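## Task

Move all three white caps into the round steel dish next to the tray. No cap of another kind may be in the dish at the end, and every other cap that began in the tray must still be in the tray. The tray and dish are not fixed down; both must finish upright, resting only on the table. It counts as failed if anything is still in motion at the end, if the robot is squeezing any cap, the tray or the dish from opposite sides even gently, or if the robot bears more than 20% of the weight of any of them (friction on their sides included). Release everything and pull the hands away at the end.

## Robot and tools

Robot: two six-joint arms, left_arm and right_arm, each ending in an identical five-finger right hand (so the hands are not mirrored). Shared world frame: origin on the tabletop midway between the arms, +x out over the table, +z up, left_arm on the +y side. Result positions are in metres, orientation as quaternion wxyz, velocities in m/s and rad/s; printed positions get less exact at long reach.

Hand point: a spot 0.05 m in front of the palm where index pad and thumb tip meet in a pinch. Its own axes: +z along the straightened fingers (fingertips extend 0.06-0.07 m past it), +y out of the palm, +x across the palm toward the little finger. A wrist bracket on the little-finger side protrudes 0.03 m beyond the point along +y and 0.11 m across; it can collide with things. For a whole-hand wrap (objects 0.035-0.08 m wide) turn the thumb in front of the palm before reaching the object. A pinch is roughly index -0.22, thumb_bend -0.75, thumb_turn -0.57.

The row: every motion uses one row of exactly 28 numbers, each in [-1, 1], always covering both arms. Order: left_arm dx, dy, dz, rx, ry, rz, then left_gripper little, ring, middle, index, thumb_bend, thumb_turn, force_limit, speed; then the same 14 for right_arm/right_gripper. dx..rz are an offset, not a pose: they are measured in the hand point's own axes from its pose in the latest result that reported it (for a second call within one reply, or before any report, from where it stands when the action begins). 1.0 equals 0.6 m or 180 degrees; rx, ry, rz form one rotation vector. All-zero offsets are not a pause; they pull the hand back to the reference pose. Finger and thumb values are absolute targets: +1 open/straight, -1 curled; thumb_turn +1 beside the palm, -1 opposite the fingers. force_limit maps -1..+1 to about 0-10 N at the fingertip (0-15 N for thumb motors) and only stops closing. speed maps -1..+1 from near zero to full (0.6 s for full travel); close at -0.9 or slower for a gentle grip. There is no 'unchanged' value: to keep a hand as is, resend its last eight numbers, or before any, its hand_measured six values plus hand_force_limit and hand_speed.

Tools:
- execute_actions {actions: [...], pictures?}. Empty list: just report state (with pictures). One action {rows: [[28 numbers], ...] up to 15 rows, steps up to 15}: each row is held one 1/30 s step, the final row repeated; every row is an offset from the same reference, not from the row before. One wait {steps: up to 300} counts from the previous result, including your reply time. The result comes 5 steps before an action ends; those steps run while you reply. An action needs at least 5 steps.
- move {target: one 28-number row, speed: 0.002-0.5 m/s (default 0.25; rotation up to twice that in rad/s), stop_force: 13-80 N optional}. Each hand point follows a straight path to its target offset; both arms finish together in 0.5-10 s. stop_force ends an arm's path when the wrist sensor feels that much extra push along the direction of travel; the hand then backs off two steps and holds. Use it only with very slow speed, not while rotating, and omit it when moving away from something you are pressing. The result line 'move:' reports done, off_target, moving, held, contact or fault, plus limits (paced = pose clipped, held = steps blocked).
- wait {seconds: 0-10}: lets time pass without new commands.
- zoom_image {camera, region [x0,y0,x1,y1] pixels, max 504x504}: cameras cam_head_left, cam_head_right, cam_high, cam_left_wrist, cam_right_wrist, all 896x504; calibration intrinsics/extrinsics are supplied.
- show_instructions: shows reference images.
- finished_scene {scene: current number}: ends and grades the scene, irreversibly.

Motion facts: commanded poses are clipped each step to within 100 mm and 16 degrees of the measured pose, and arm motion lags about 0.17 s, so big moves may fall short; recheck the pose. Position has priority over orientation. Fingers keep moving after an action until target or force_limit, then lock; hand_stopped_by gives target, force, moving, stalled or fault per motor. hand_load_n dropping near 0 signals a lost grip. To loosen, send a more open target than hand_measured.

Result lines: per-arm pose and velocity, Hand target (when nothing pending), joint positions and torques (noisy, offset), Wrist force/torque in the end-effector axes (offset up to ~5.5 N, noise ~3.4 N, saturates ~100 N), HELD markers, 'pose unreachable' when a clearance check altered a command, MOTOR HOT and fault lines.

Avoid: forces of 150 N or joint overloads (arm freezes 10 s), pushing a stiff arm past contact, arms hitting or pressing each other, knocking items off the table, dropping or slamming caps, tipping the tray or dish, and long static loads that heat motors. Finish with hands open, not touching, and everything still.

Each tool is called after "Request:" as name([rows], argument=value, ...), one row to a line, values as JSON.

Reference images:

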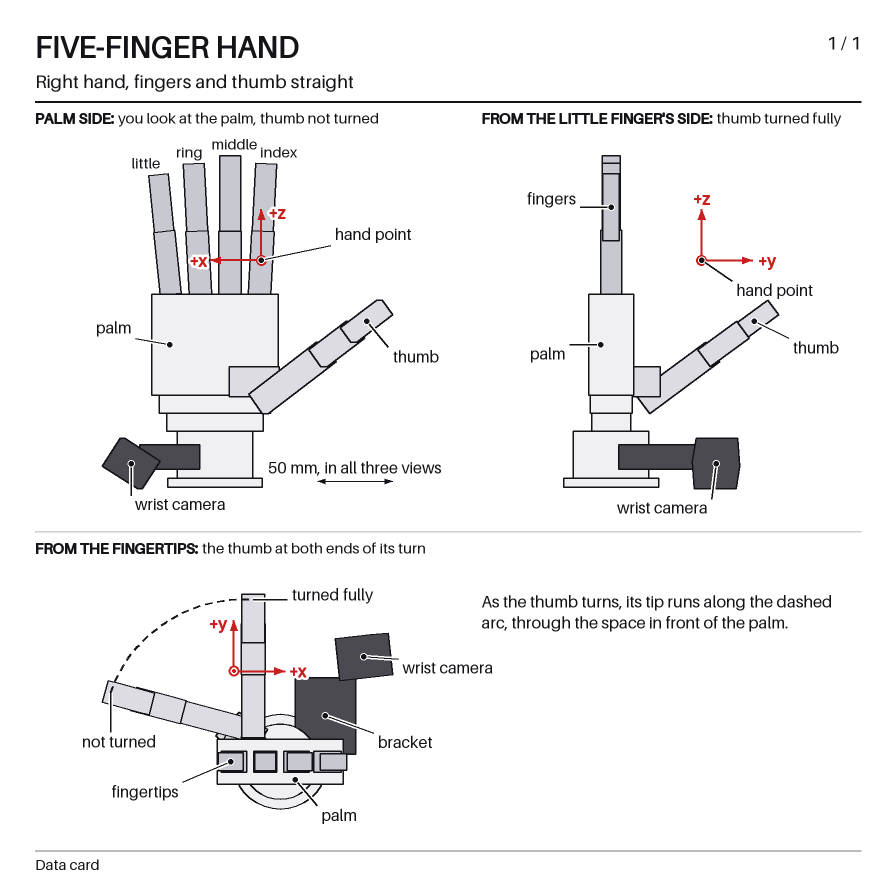

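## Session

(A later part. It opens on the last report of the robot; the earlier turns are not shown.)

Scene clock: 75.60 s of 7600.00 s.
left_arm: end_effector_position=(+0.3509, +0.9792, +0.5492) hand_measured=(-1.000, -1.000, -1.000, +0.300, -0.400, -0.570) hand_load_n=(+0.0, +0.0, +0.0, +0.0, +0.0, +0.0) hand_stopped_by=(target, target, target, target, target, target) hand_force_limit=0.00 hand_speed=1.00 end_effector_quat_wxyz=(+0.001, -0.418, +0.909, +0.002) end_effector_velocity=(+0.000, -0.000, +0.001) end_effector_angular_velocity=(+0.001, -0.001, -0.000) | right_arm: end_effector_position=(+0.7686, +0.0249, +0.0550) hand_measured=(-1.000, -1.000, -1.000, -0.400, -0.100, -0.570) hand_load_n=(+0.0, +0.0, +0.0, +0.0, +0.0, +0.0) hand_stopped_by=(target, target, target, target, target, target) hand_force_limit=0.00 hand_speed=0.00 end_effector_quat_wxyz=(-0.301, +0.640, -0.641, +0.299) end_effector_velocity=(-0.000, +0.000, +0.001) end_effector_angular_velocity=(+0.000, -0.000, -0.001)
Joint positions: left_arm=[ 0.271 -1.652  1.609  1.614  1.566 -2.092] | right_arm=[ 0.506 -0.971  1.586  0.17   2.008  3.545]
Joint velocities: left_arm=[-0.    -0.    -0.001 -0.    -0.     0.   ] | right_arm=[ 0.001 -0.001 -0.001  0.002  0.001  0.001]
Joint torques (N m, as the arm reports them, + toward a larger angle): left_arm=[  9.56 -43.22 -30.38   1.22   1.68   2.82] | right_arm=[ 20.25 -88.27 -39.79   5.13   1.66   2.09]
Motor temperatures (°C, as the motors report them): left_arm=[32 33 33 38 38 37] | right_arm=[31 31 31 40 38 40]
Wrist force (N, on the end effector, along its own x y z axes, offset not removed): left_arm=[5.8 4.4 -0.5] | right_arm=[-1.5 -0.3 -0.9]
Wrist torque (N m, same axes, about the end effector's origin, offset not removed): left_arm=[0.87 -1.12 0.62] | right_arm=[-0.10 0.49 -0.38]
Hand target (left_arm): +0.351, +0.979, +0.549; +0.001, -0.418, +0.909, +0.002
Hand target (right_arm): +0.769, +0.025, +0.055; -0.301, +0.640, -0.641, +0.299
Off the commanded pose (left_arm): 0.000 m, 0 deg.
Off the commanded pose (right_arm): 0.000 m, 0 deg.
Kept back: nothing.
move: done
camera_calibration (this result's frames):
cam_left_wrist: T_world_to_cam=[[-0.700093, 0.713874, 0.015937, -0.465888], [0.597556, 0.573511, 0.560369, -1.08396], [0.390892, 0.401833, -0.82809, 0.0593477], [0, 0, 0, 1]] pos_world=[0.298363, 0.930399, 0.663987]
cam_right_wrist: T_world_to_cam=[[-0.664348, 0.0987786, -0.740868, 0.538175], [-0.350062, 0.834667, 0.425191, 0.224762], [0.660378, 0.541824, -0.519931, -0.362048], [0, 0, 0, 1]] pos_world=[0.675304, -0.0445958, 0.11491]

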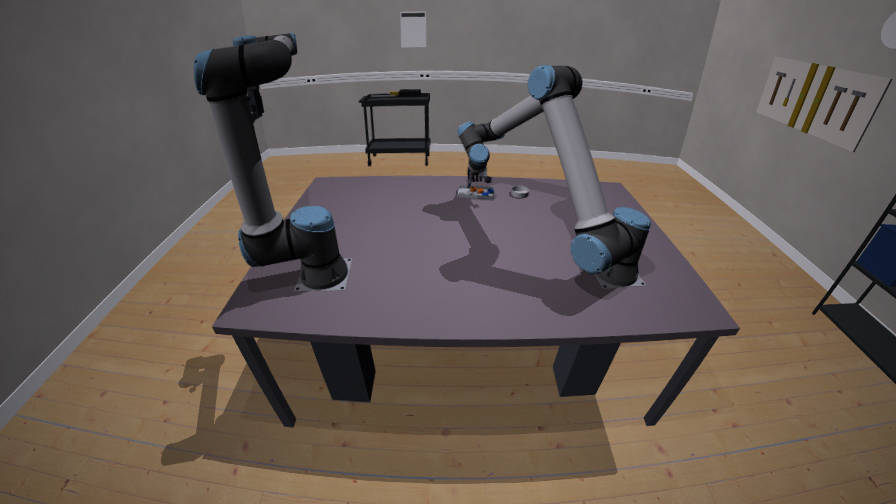

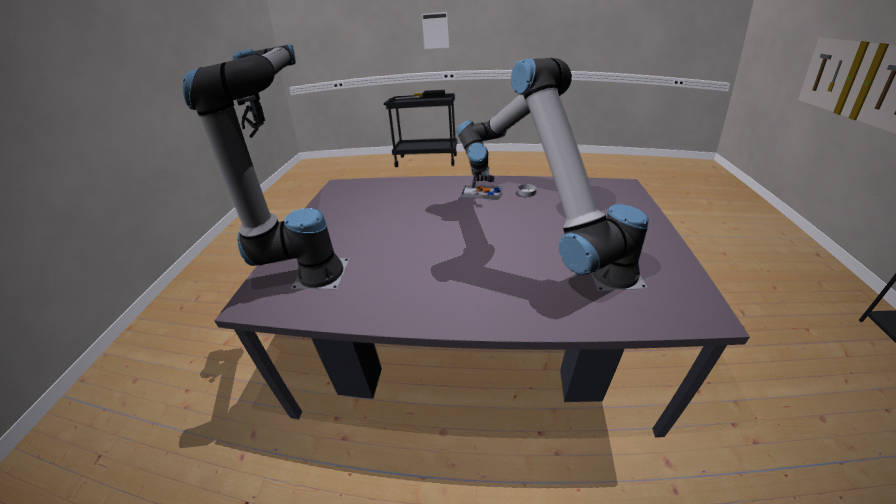

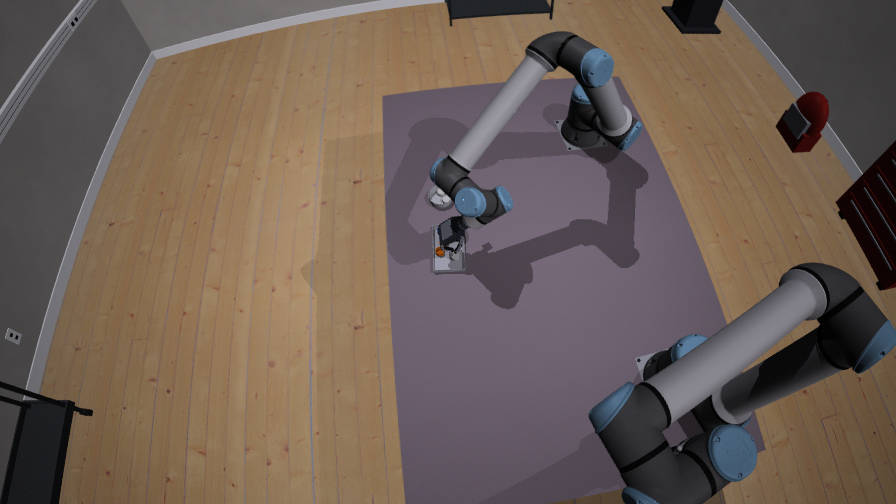

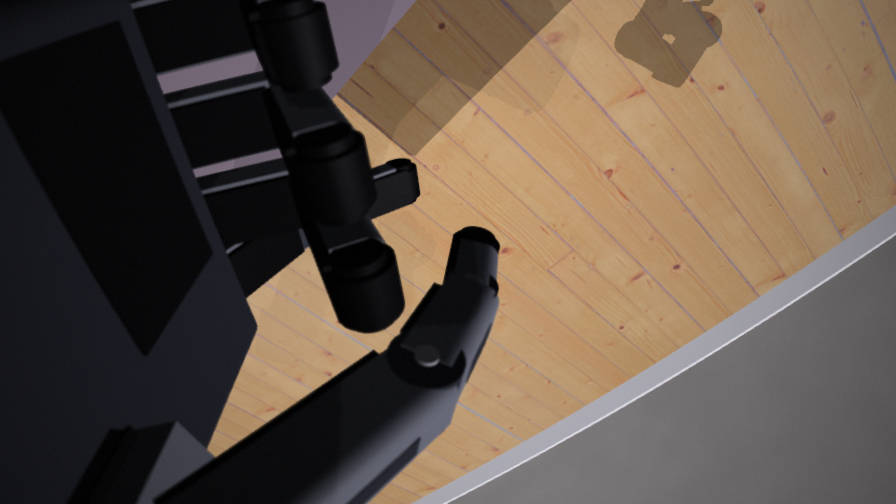

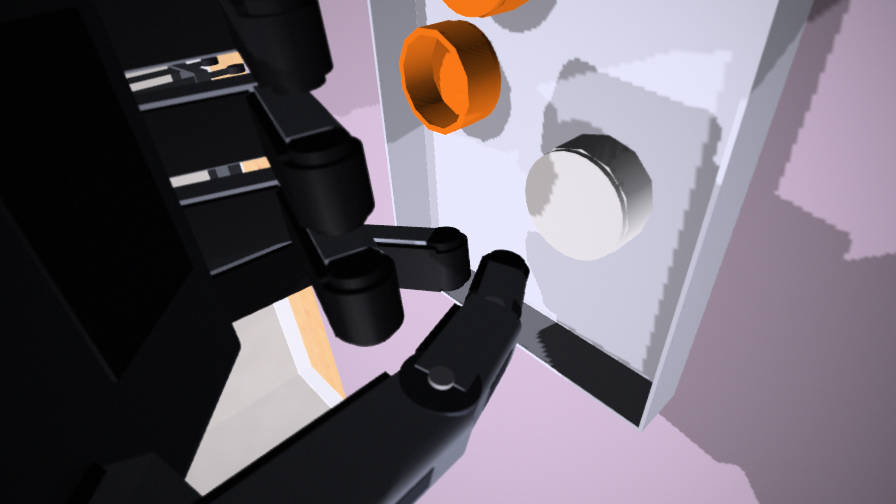

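Request:
move(target=[0,0,0,0,0,0,-1,-1,-1,0.3,-0.4,-0.57,0,1, -0.003,0.016,-0.019,0,0,0,-1,-1,-1,0.38,-0.1,-0.57,0,0.5], speed=0.1)

Request:
move(target=[0,0,0,0,0,0,-1,-1,-1,0.3,-0.4,-0.57,0,1, 0,0.039,0.033,0,0,0,-1,-1,-1,0.38,-0.1,-0.57,0,0.5], speed=0.025, stop_force=13)

Request:
move(target=[0,0,0,0,0,0,-1,-1,-1,0.3,-0.4,-0.57,0,1, 0,0,0,0,0,0,-1,-1,-1,-0.3,-0.1,-0.57,0,-0.5])

Scene clock: 76.67 s of 7600.00 s.
left_arm: end_effector_position=(+0.3509, +0.9792, +0.5492) hand_measured=(-1.000, -1.000, -1.000, +0.300, -0.400, -0.570) hand_load_n=(+0.0, +0.0, +0.0, +0.0, +0.0, +0.0) hand_stopped_by=(target, target, target, target, target, target) hand_force_limit=0.00 hand_speed=1.00 end_effector_quat_wxyz=(+0.001, -0.418, +0.909, +0.002) end_effector_velocity=(-0.000, +0.000, +0.000) end_effector_angular_velocity=(+0.000, -0.001, +0.002) | right_arm: end_effector_position=(+0.7538, +0.0267, +0.0549) hand_measured=(-1.000, -1.000, -1.000, +0.380, -0.100, -0.570) hand_load_n=(+0.0, +0.0, +0.0, +0.0, +0.0, +0.0) hand_stopped_by=(target, target, target, target, target, target) hand_force_limit=0.00 hand_speed=0.50 end_effector_quat_wxyz=(-0.301, +0.640, -0.641, +0.299) end_effector_velocity=(-0.002, +0.001, -0.000) end_effector_angular_velocity=(+0.001, +0.000, +0.001)
Joint positions: left_arm=[ 0.271 -1.652  1.609  1.614  1.566 -2.092] | right_arm=[ 0.52  -0.982  1.606  0.165  2.018  3.555]
Joint velocities: left_arm=[ 0.002  0.    -0.    -0.     0.     0.   ] | right_arm=[ 0.002 -0.001  0.002 -0.001 -0.     0.001]
Joint torques (N m, as the arm reports them, + toward a larger angle): left_arm=[  8.78 -43.37 -30.13   1.71   1.99   2.54] | right_arm=[ 20.25 -90.18 -23.    -0.34   4.     3.82]
Motor temperatures (°C, as the motors report them): left_arm=[32 33 33 38 38 37] | right_arm=[31 31 31 40 38 40]
Wrist force (N, on the end effector, along its own x y z axes, offset not removed): left_arm=[0.8 -2.9 4.3] | right_arm=[-0.7 -0.9 -2.7]
Wrist torque (N m, same axes, about the end effector's origin, offset not removed): left_arm=[-0.41 -0.33 0.46] | right_arm=[-0.07 0.37 -0.34]
Hand target (left_arm): +0.351, +0.979, +0.549; +0.001, -0.418, +0.909, +0.002
Hand target (right_arm): +0.754, +0.027, +0.055; -0.301, +0.640, -0.641, +0.299
Off the commanded pose (left_arm): 0.000 m, 0 deg.
Off the commanded pose (right_arm): 0.000 m, 0 deg.
Kept back: nothing.
move: done
camera_calibration (this result's frames):
cam_left_wrist: T_world_to_cam=[[-0.700093, 0.713874, 0.0159369, -0.465888], [0.597556, 0.57351, 0.560369, -1.08396], [0.390892, 0.401833, -0.82809, 0.0593476], [0, 0, 0, 1]] pos_world=[0.298363, 0.930399, 0.663987]
cam_right_wrist: T_world_to_cam=[[-0.664345, 0.0987779, -0.74087, 0.528124], [-0.35007, 0.834662, 0.425194, 0.218125], [0.660376, 0.541832, -0.519925, -0.353272], [0, 0, 0, 1]] pos_world=[0.660508, -0.0428136, 0.114851]

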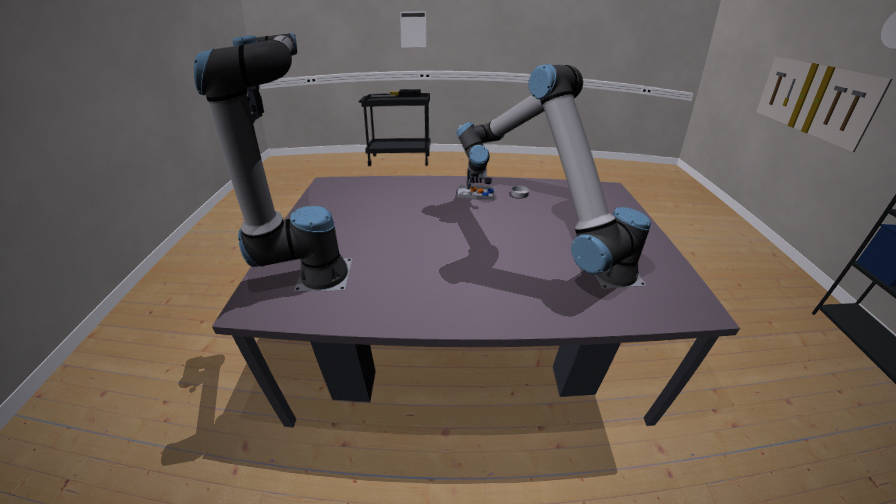

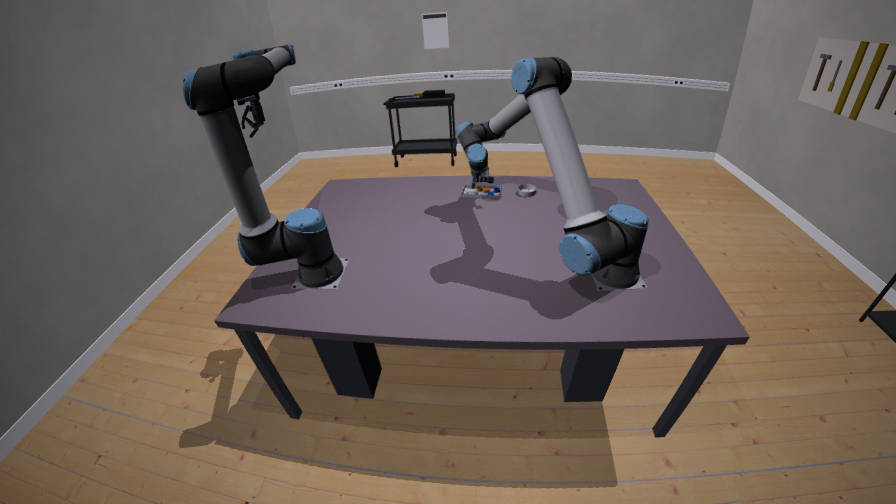

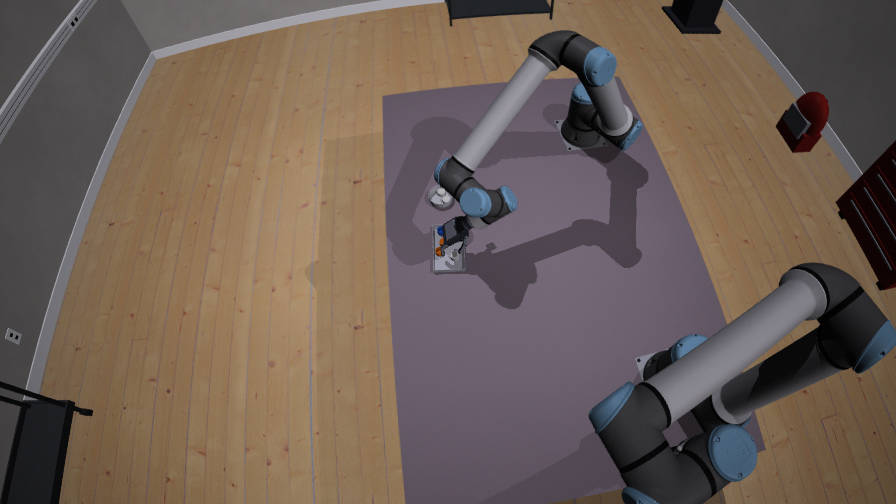

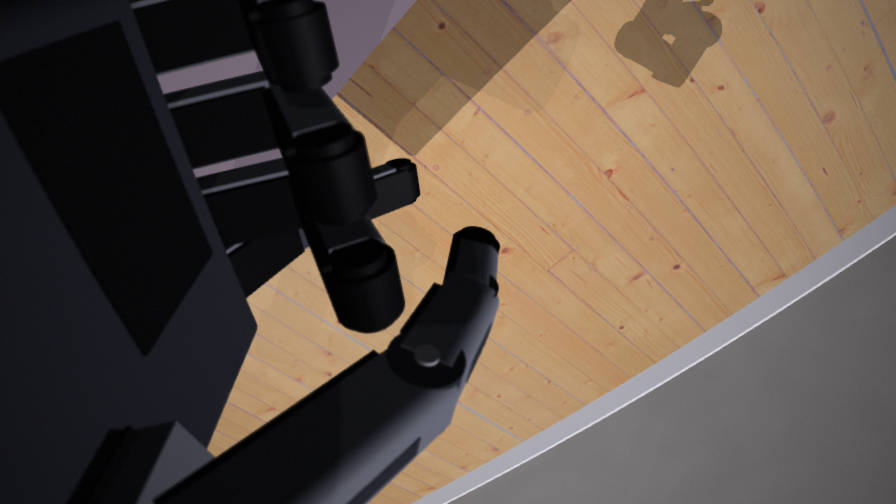

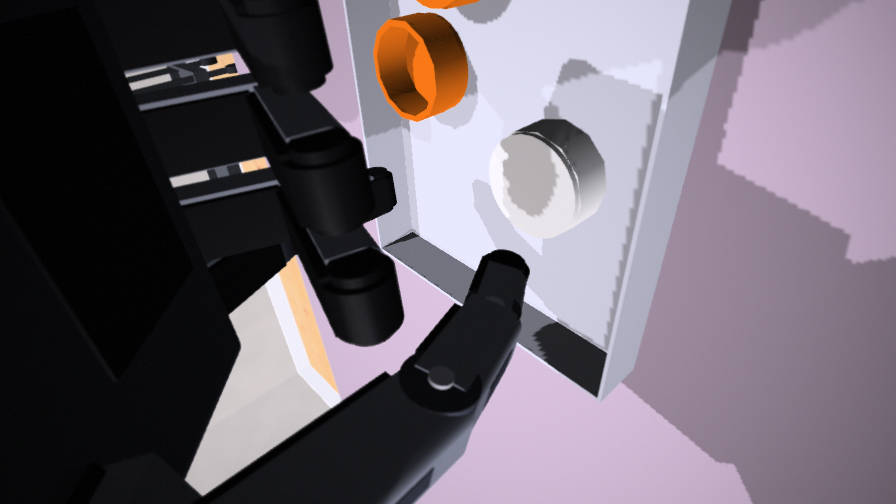

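Scene clock: 78.20 s of 7600.00 s.
left_arm: end_effector_position=(+0.3509, +0.9792, +0.5492) hand_measured=(-1.000, -1.000, -1.000, +0.300, -0.400, -0.570) hand_load_n=(+0.0, +0.0, +0.0, +0.0, +0.0, +0.0) hand_stopped_by=(target, target, target, target, target, target) hand_force_limit=0.00 hand_speed=1.00 end_effector_quat_wxyz=(+0.001, -0.418, +0.909, +0.002) end_effector_velocity=(-0.001, +0.001, -0.000) end_effector_angular_velocity=(-0.000, +0.000, +0.002) | right_arm: end_effector_position=(+0.7540, +0.0267, +0.0244) hand_measured=(-1.000, -1.000, -1.000, +0.380, -0.100, -0.570) hand_load_n=(+0.0, +0.0, +0.0, +0.0, +0.0, +0.0) hand_stopped_by=(target, target, target, target, target, target) hand_force_limit=0.00 hand_speed=0.50 end_effector_quat_wxyz=(-0.301, +0.640, -0.641, +0.299) end_effector_velocity=(+0.000, -0.000, -0.001) end_effector_angular_velocity=(+0.001, +0.000, +0.000)
Joint positions: left_arm=[ 0.271 -1.652  1.609  1.614  1.566 -2.092] | right_arm=[ 0.52  -0.952  1.619  0.122  2.018  3.555]
Joint velocities: left_arm=[ 0.002 -0.     0.001 -0.     0.    -0.   ] | right_arm=[-0.001  0.001  0.001 -0.002 -0.001 -0.   ]
Joint torques (N m, as the arm reports them, + toward a larger angle): left_arm=[  9.24 -43.66 -30.02   1.36   1.43   3.02] | right_arm=[-22.47 -61.08 -22.27  -0.85  -1.87  -4.04]
Motor temperatures (°C, as the motors report them): left_arm=[32 33 33 38 38 37] | right_arm=[31 31 31 40 38 40]
Wrist force (N, on the end effector, along its own x y z axes, offset not removed): left_arm=[-1.3 -0.1 -7.0] | right_arm=[-1.3 0.2 -2.8]
Wrist torque (N m, same axes, about the end effector's origin, offset not removed): left_arm=[0.72 0.53 0.19] | right_arm=[0.12 0.48 -0.35]
Hand target (left_arm): +0.351, +0.979, +0.549; +0.001, -0.418, +0.909, +0.002
Hand target (right_arm): +0.754, +0.027, +0.024; -0.301, +0.640, -0.641, +0.299
Off the commanded pose (left_arm): 0.000 m, 0 deg.
Off the commanded pose (right_arm): 0.000 m, 0 deg.
Kept back: nothing.
move: done
camera_calibration (this result's frames):
cam_left_wrist: T_world_to_cam=[[-0.700093, 0.713874, 0.0159369, -0.465888], [0.597556, 0.57351, 0.560369, -1.08396], [0.390893, 0.401834, -0.82809, 0.0593473], [0, 0, 0, 1]] pos_world=[0.298363, 0.930399, 0.663987]
cam_right_wrist: T_world_to_cam=[[-0.664345, 0.0987514, -0.740874, 0.505606], [-0.350107, 0.834647, 0.425193, 0.23113], [0.660357, 0.54186, -0.51992, -0.369267], [0, 0, 0, 1]] pos_world=[0.660665, -0.0427502, 0.0843263]

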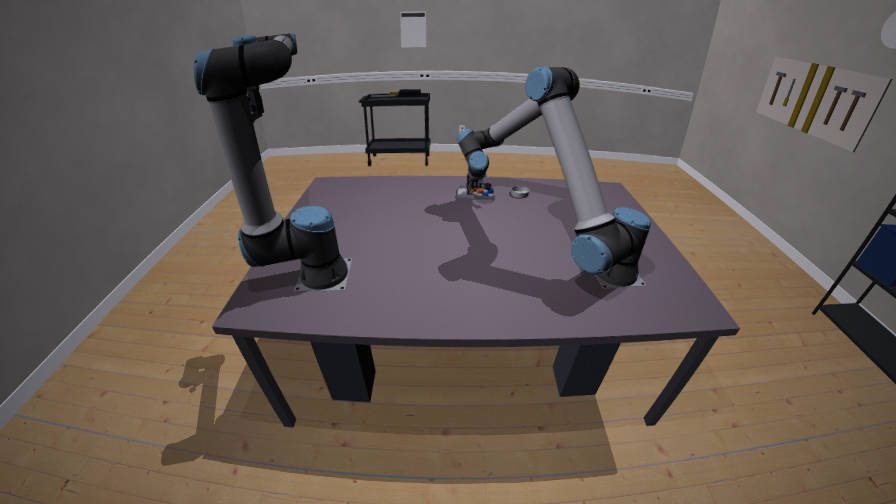

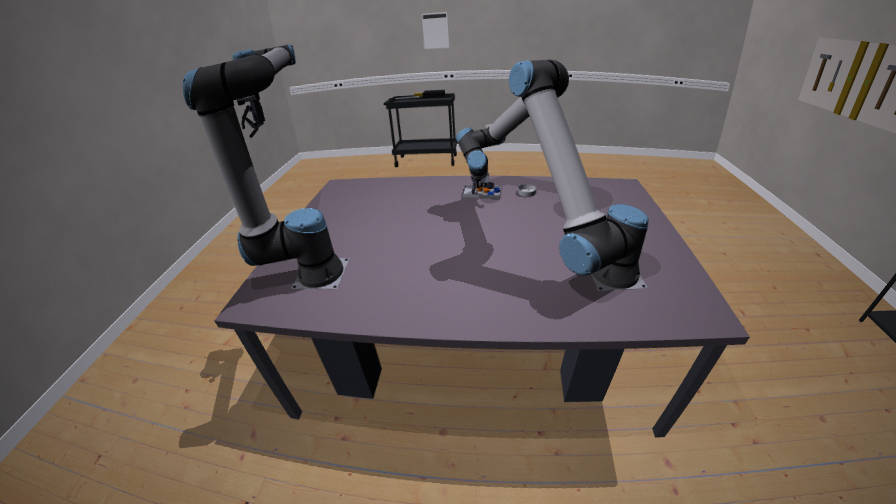

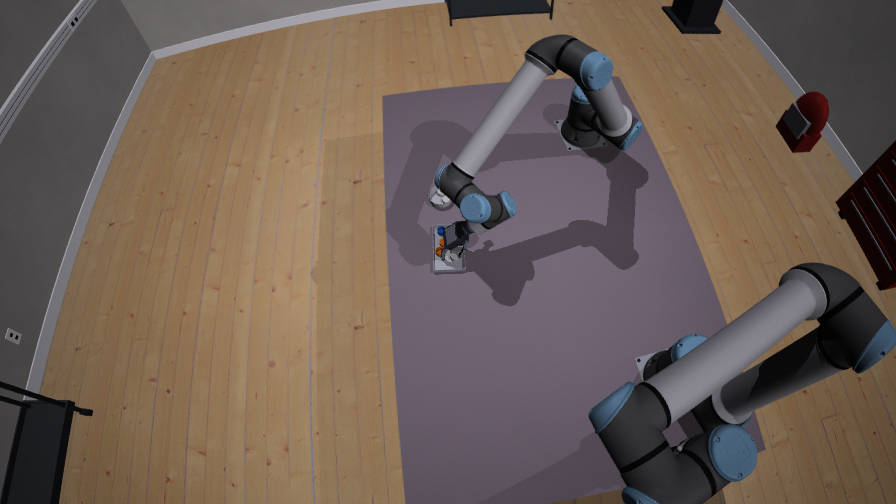

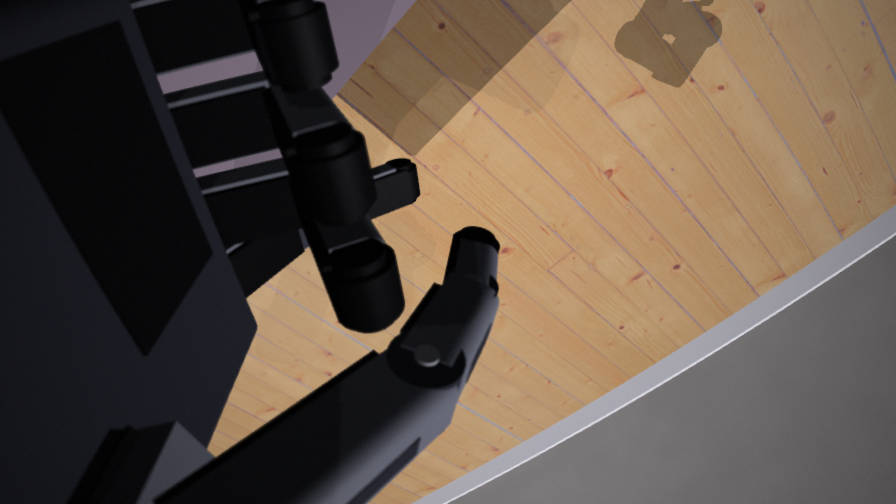

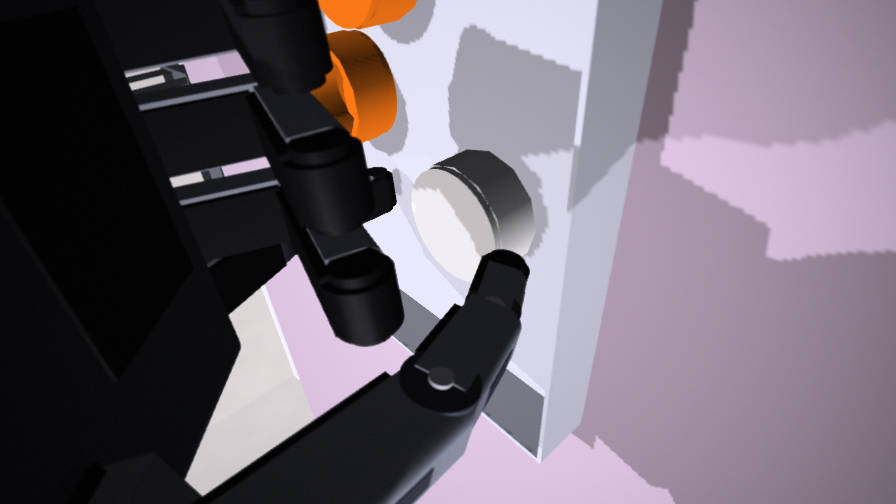

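Scene clock: 78.87 s of 7600.00 s.
left_arm: end_effector_position=(+0.3509, +0.9792, +0.5492) hand_measured=(-1.000, -1.000, -1.000, +0.300, -0.400, -0.570) hand_load_n=(+0.0, +0.0, +0.0, +0.0, +0.0, +0.0) hand_stopped_by=(target, target, target, target, target, target) hand_force_limit=0.00 hand_speed=1.00 end_effector_quat_wxyz=(+0.001, -0.418, +0.909, +0.002) end_effector_velocity=(-0.001, +0.000, -0.000) end_effector_angular_velocity=(+0.000, -0.000, +0.002) | right_arm: end_effector_position=(+0.7540, +0.0267, +0.0244) hand_measured=(-1.000, -1.000, -1.000, +0.052, -0.098, -0.570) hand_load_n=(+0.0, +0.0, +0.0, +6.0, +5.0, +0.0) hand_stopped_by=(target, target, target, force, target, target) hand_force_limit=0.00 hand_speed=-0.50 end_effector_quat_wxyz=(-0.301, +0.640, -0.641, +0.299) end_effector_velocity=(-0.000, +0.000, +0.000) end_effector_angular_velocity=(+0.001, -0.001, -0.000)
Joint positions: left_arm=[ 0.271 -1.652  1.609  1.614  1.566 -2.092] | right_arm=[ 0.52  -0.952  1.619  0.122  2.018  3.555]
Joint velocities: left_arm=[ 0.002 -0.     0.    -0.    -0.    -0.   ] | right_arm=[ 0.    -0.    -0.    -0.     0.     0.001]
Joint torques (N m, as the arm reports them, + toward a larger angle): left_arm=[  7.98 -42.57 -30.13   1.21   1.77   3.12] | right_arm=[-20.01 -75.6  -25.39   2.6   -1.82  -4.02]
Motor temperatures (°C, as the motors report them): left_arm=[32 33 33 38 38 37] | right_arm=[31 31 31 40 38 40]
Wrist force (N, on the end effector, along its own x y z axes, offset not removed): left_arm=[-1.0 -1.9 -6.6] | right_arm=[-0.4 -1.4 -1.8]
Wrist torque (N m, same axes, about the end effector's origin, offset not removed): left_arm=[0.25 0.32 0.24] | right_arm=[-0.22 0.33 -0.28]
Hand target (left_arm): +0.351, +0.979, +0.549; +0.001, -0.418, +0.909, +0.002
Hand target (right_arm): +0.754, +0.027, +0.024; -0.301, +0.640, -0.641, +0.299
Off the commanded pose (left_arm): 0.000 m, 0 deg.
Off the commanded pose (right_arm): 0.000 m, 0 deg.
Kept back: nothing.
move: done
camera_calibration (this result's frames):
cam_left_wrist: T_world_to_cam=[[-0.700093, 0.713874, 0.0159369, -0.465888], [0.597556, 0.57351, 0.560369, -1.08396], [0.390893, 0.401833, -0.82809, 0.0593475], [0, 0, 0, 1]] pos_world=[0.298363, 0.930399, 0.663987]
cam_right_wrist: T_world_to_cam=[[-0.664345, 0.098751, -0.740874, 0.505583], [-0.350107, 0.834648, 0.425192, 0.231149], [0.660357, 0.541859, -0.519921, -0.369287], [0, 0, 0, 1]] pos_world=[0.660669, -0.0427536, 0.0842903]

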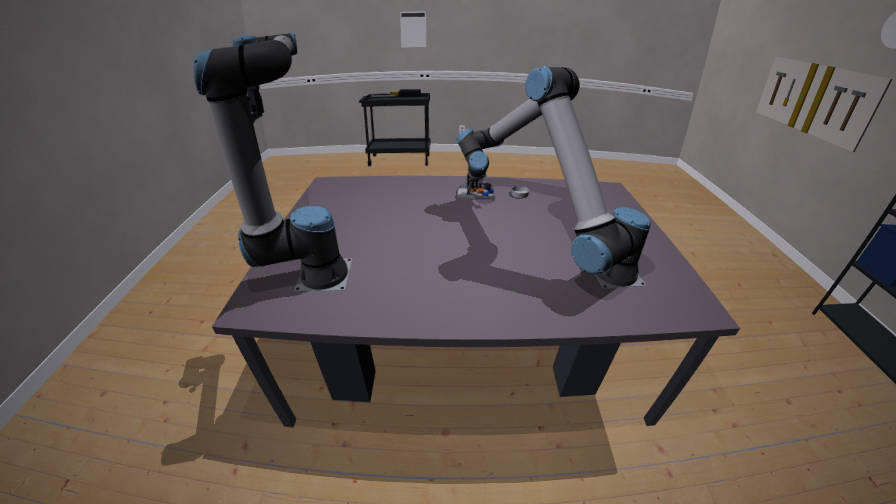

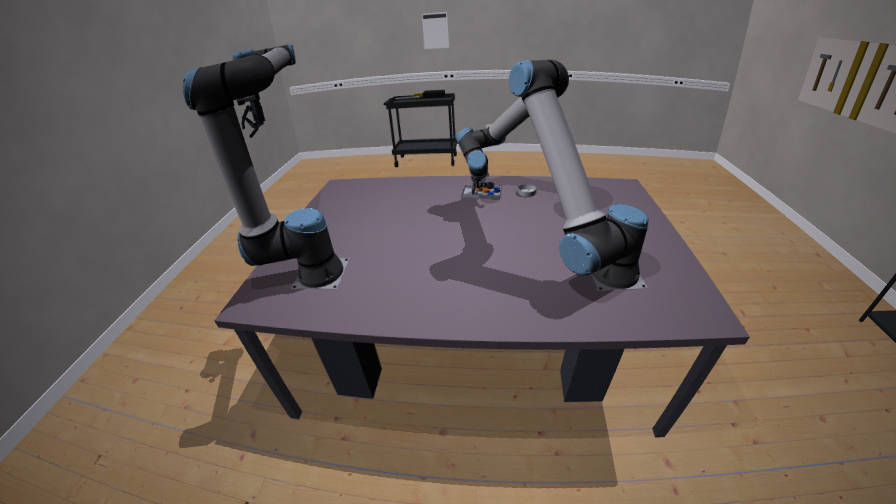

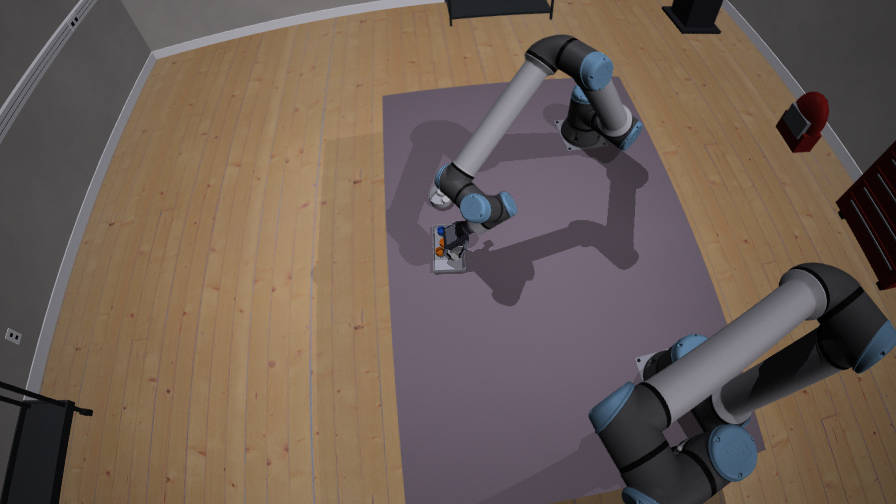

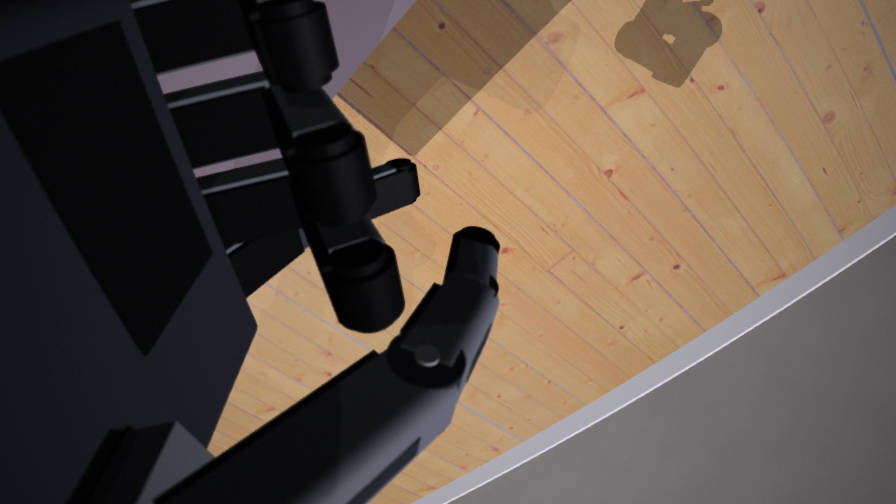

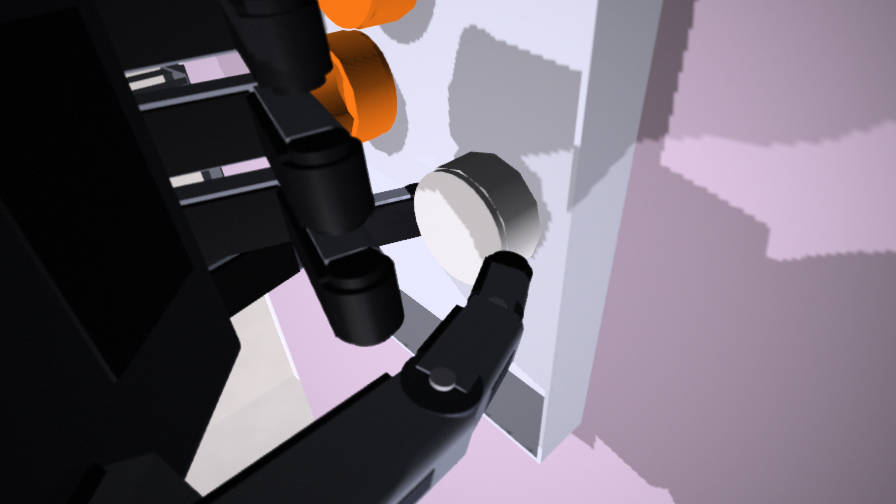

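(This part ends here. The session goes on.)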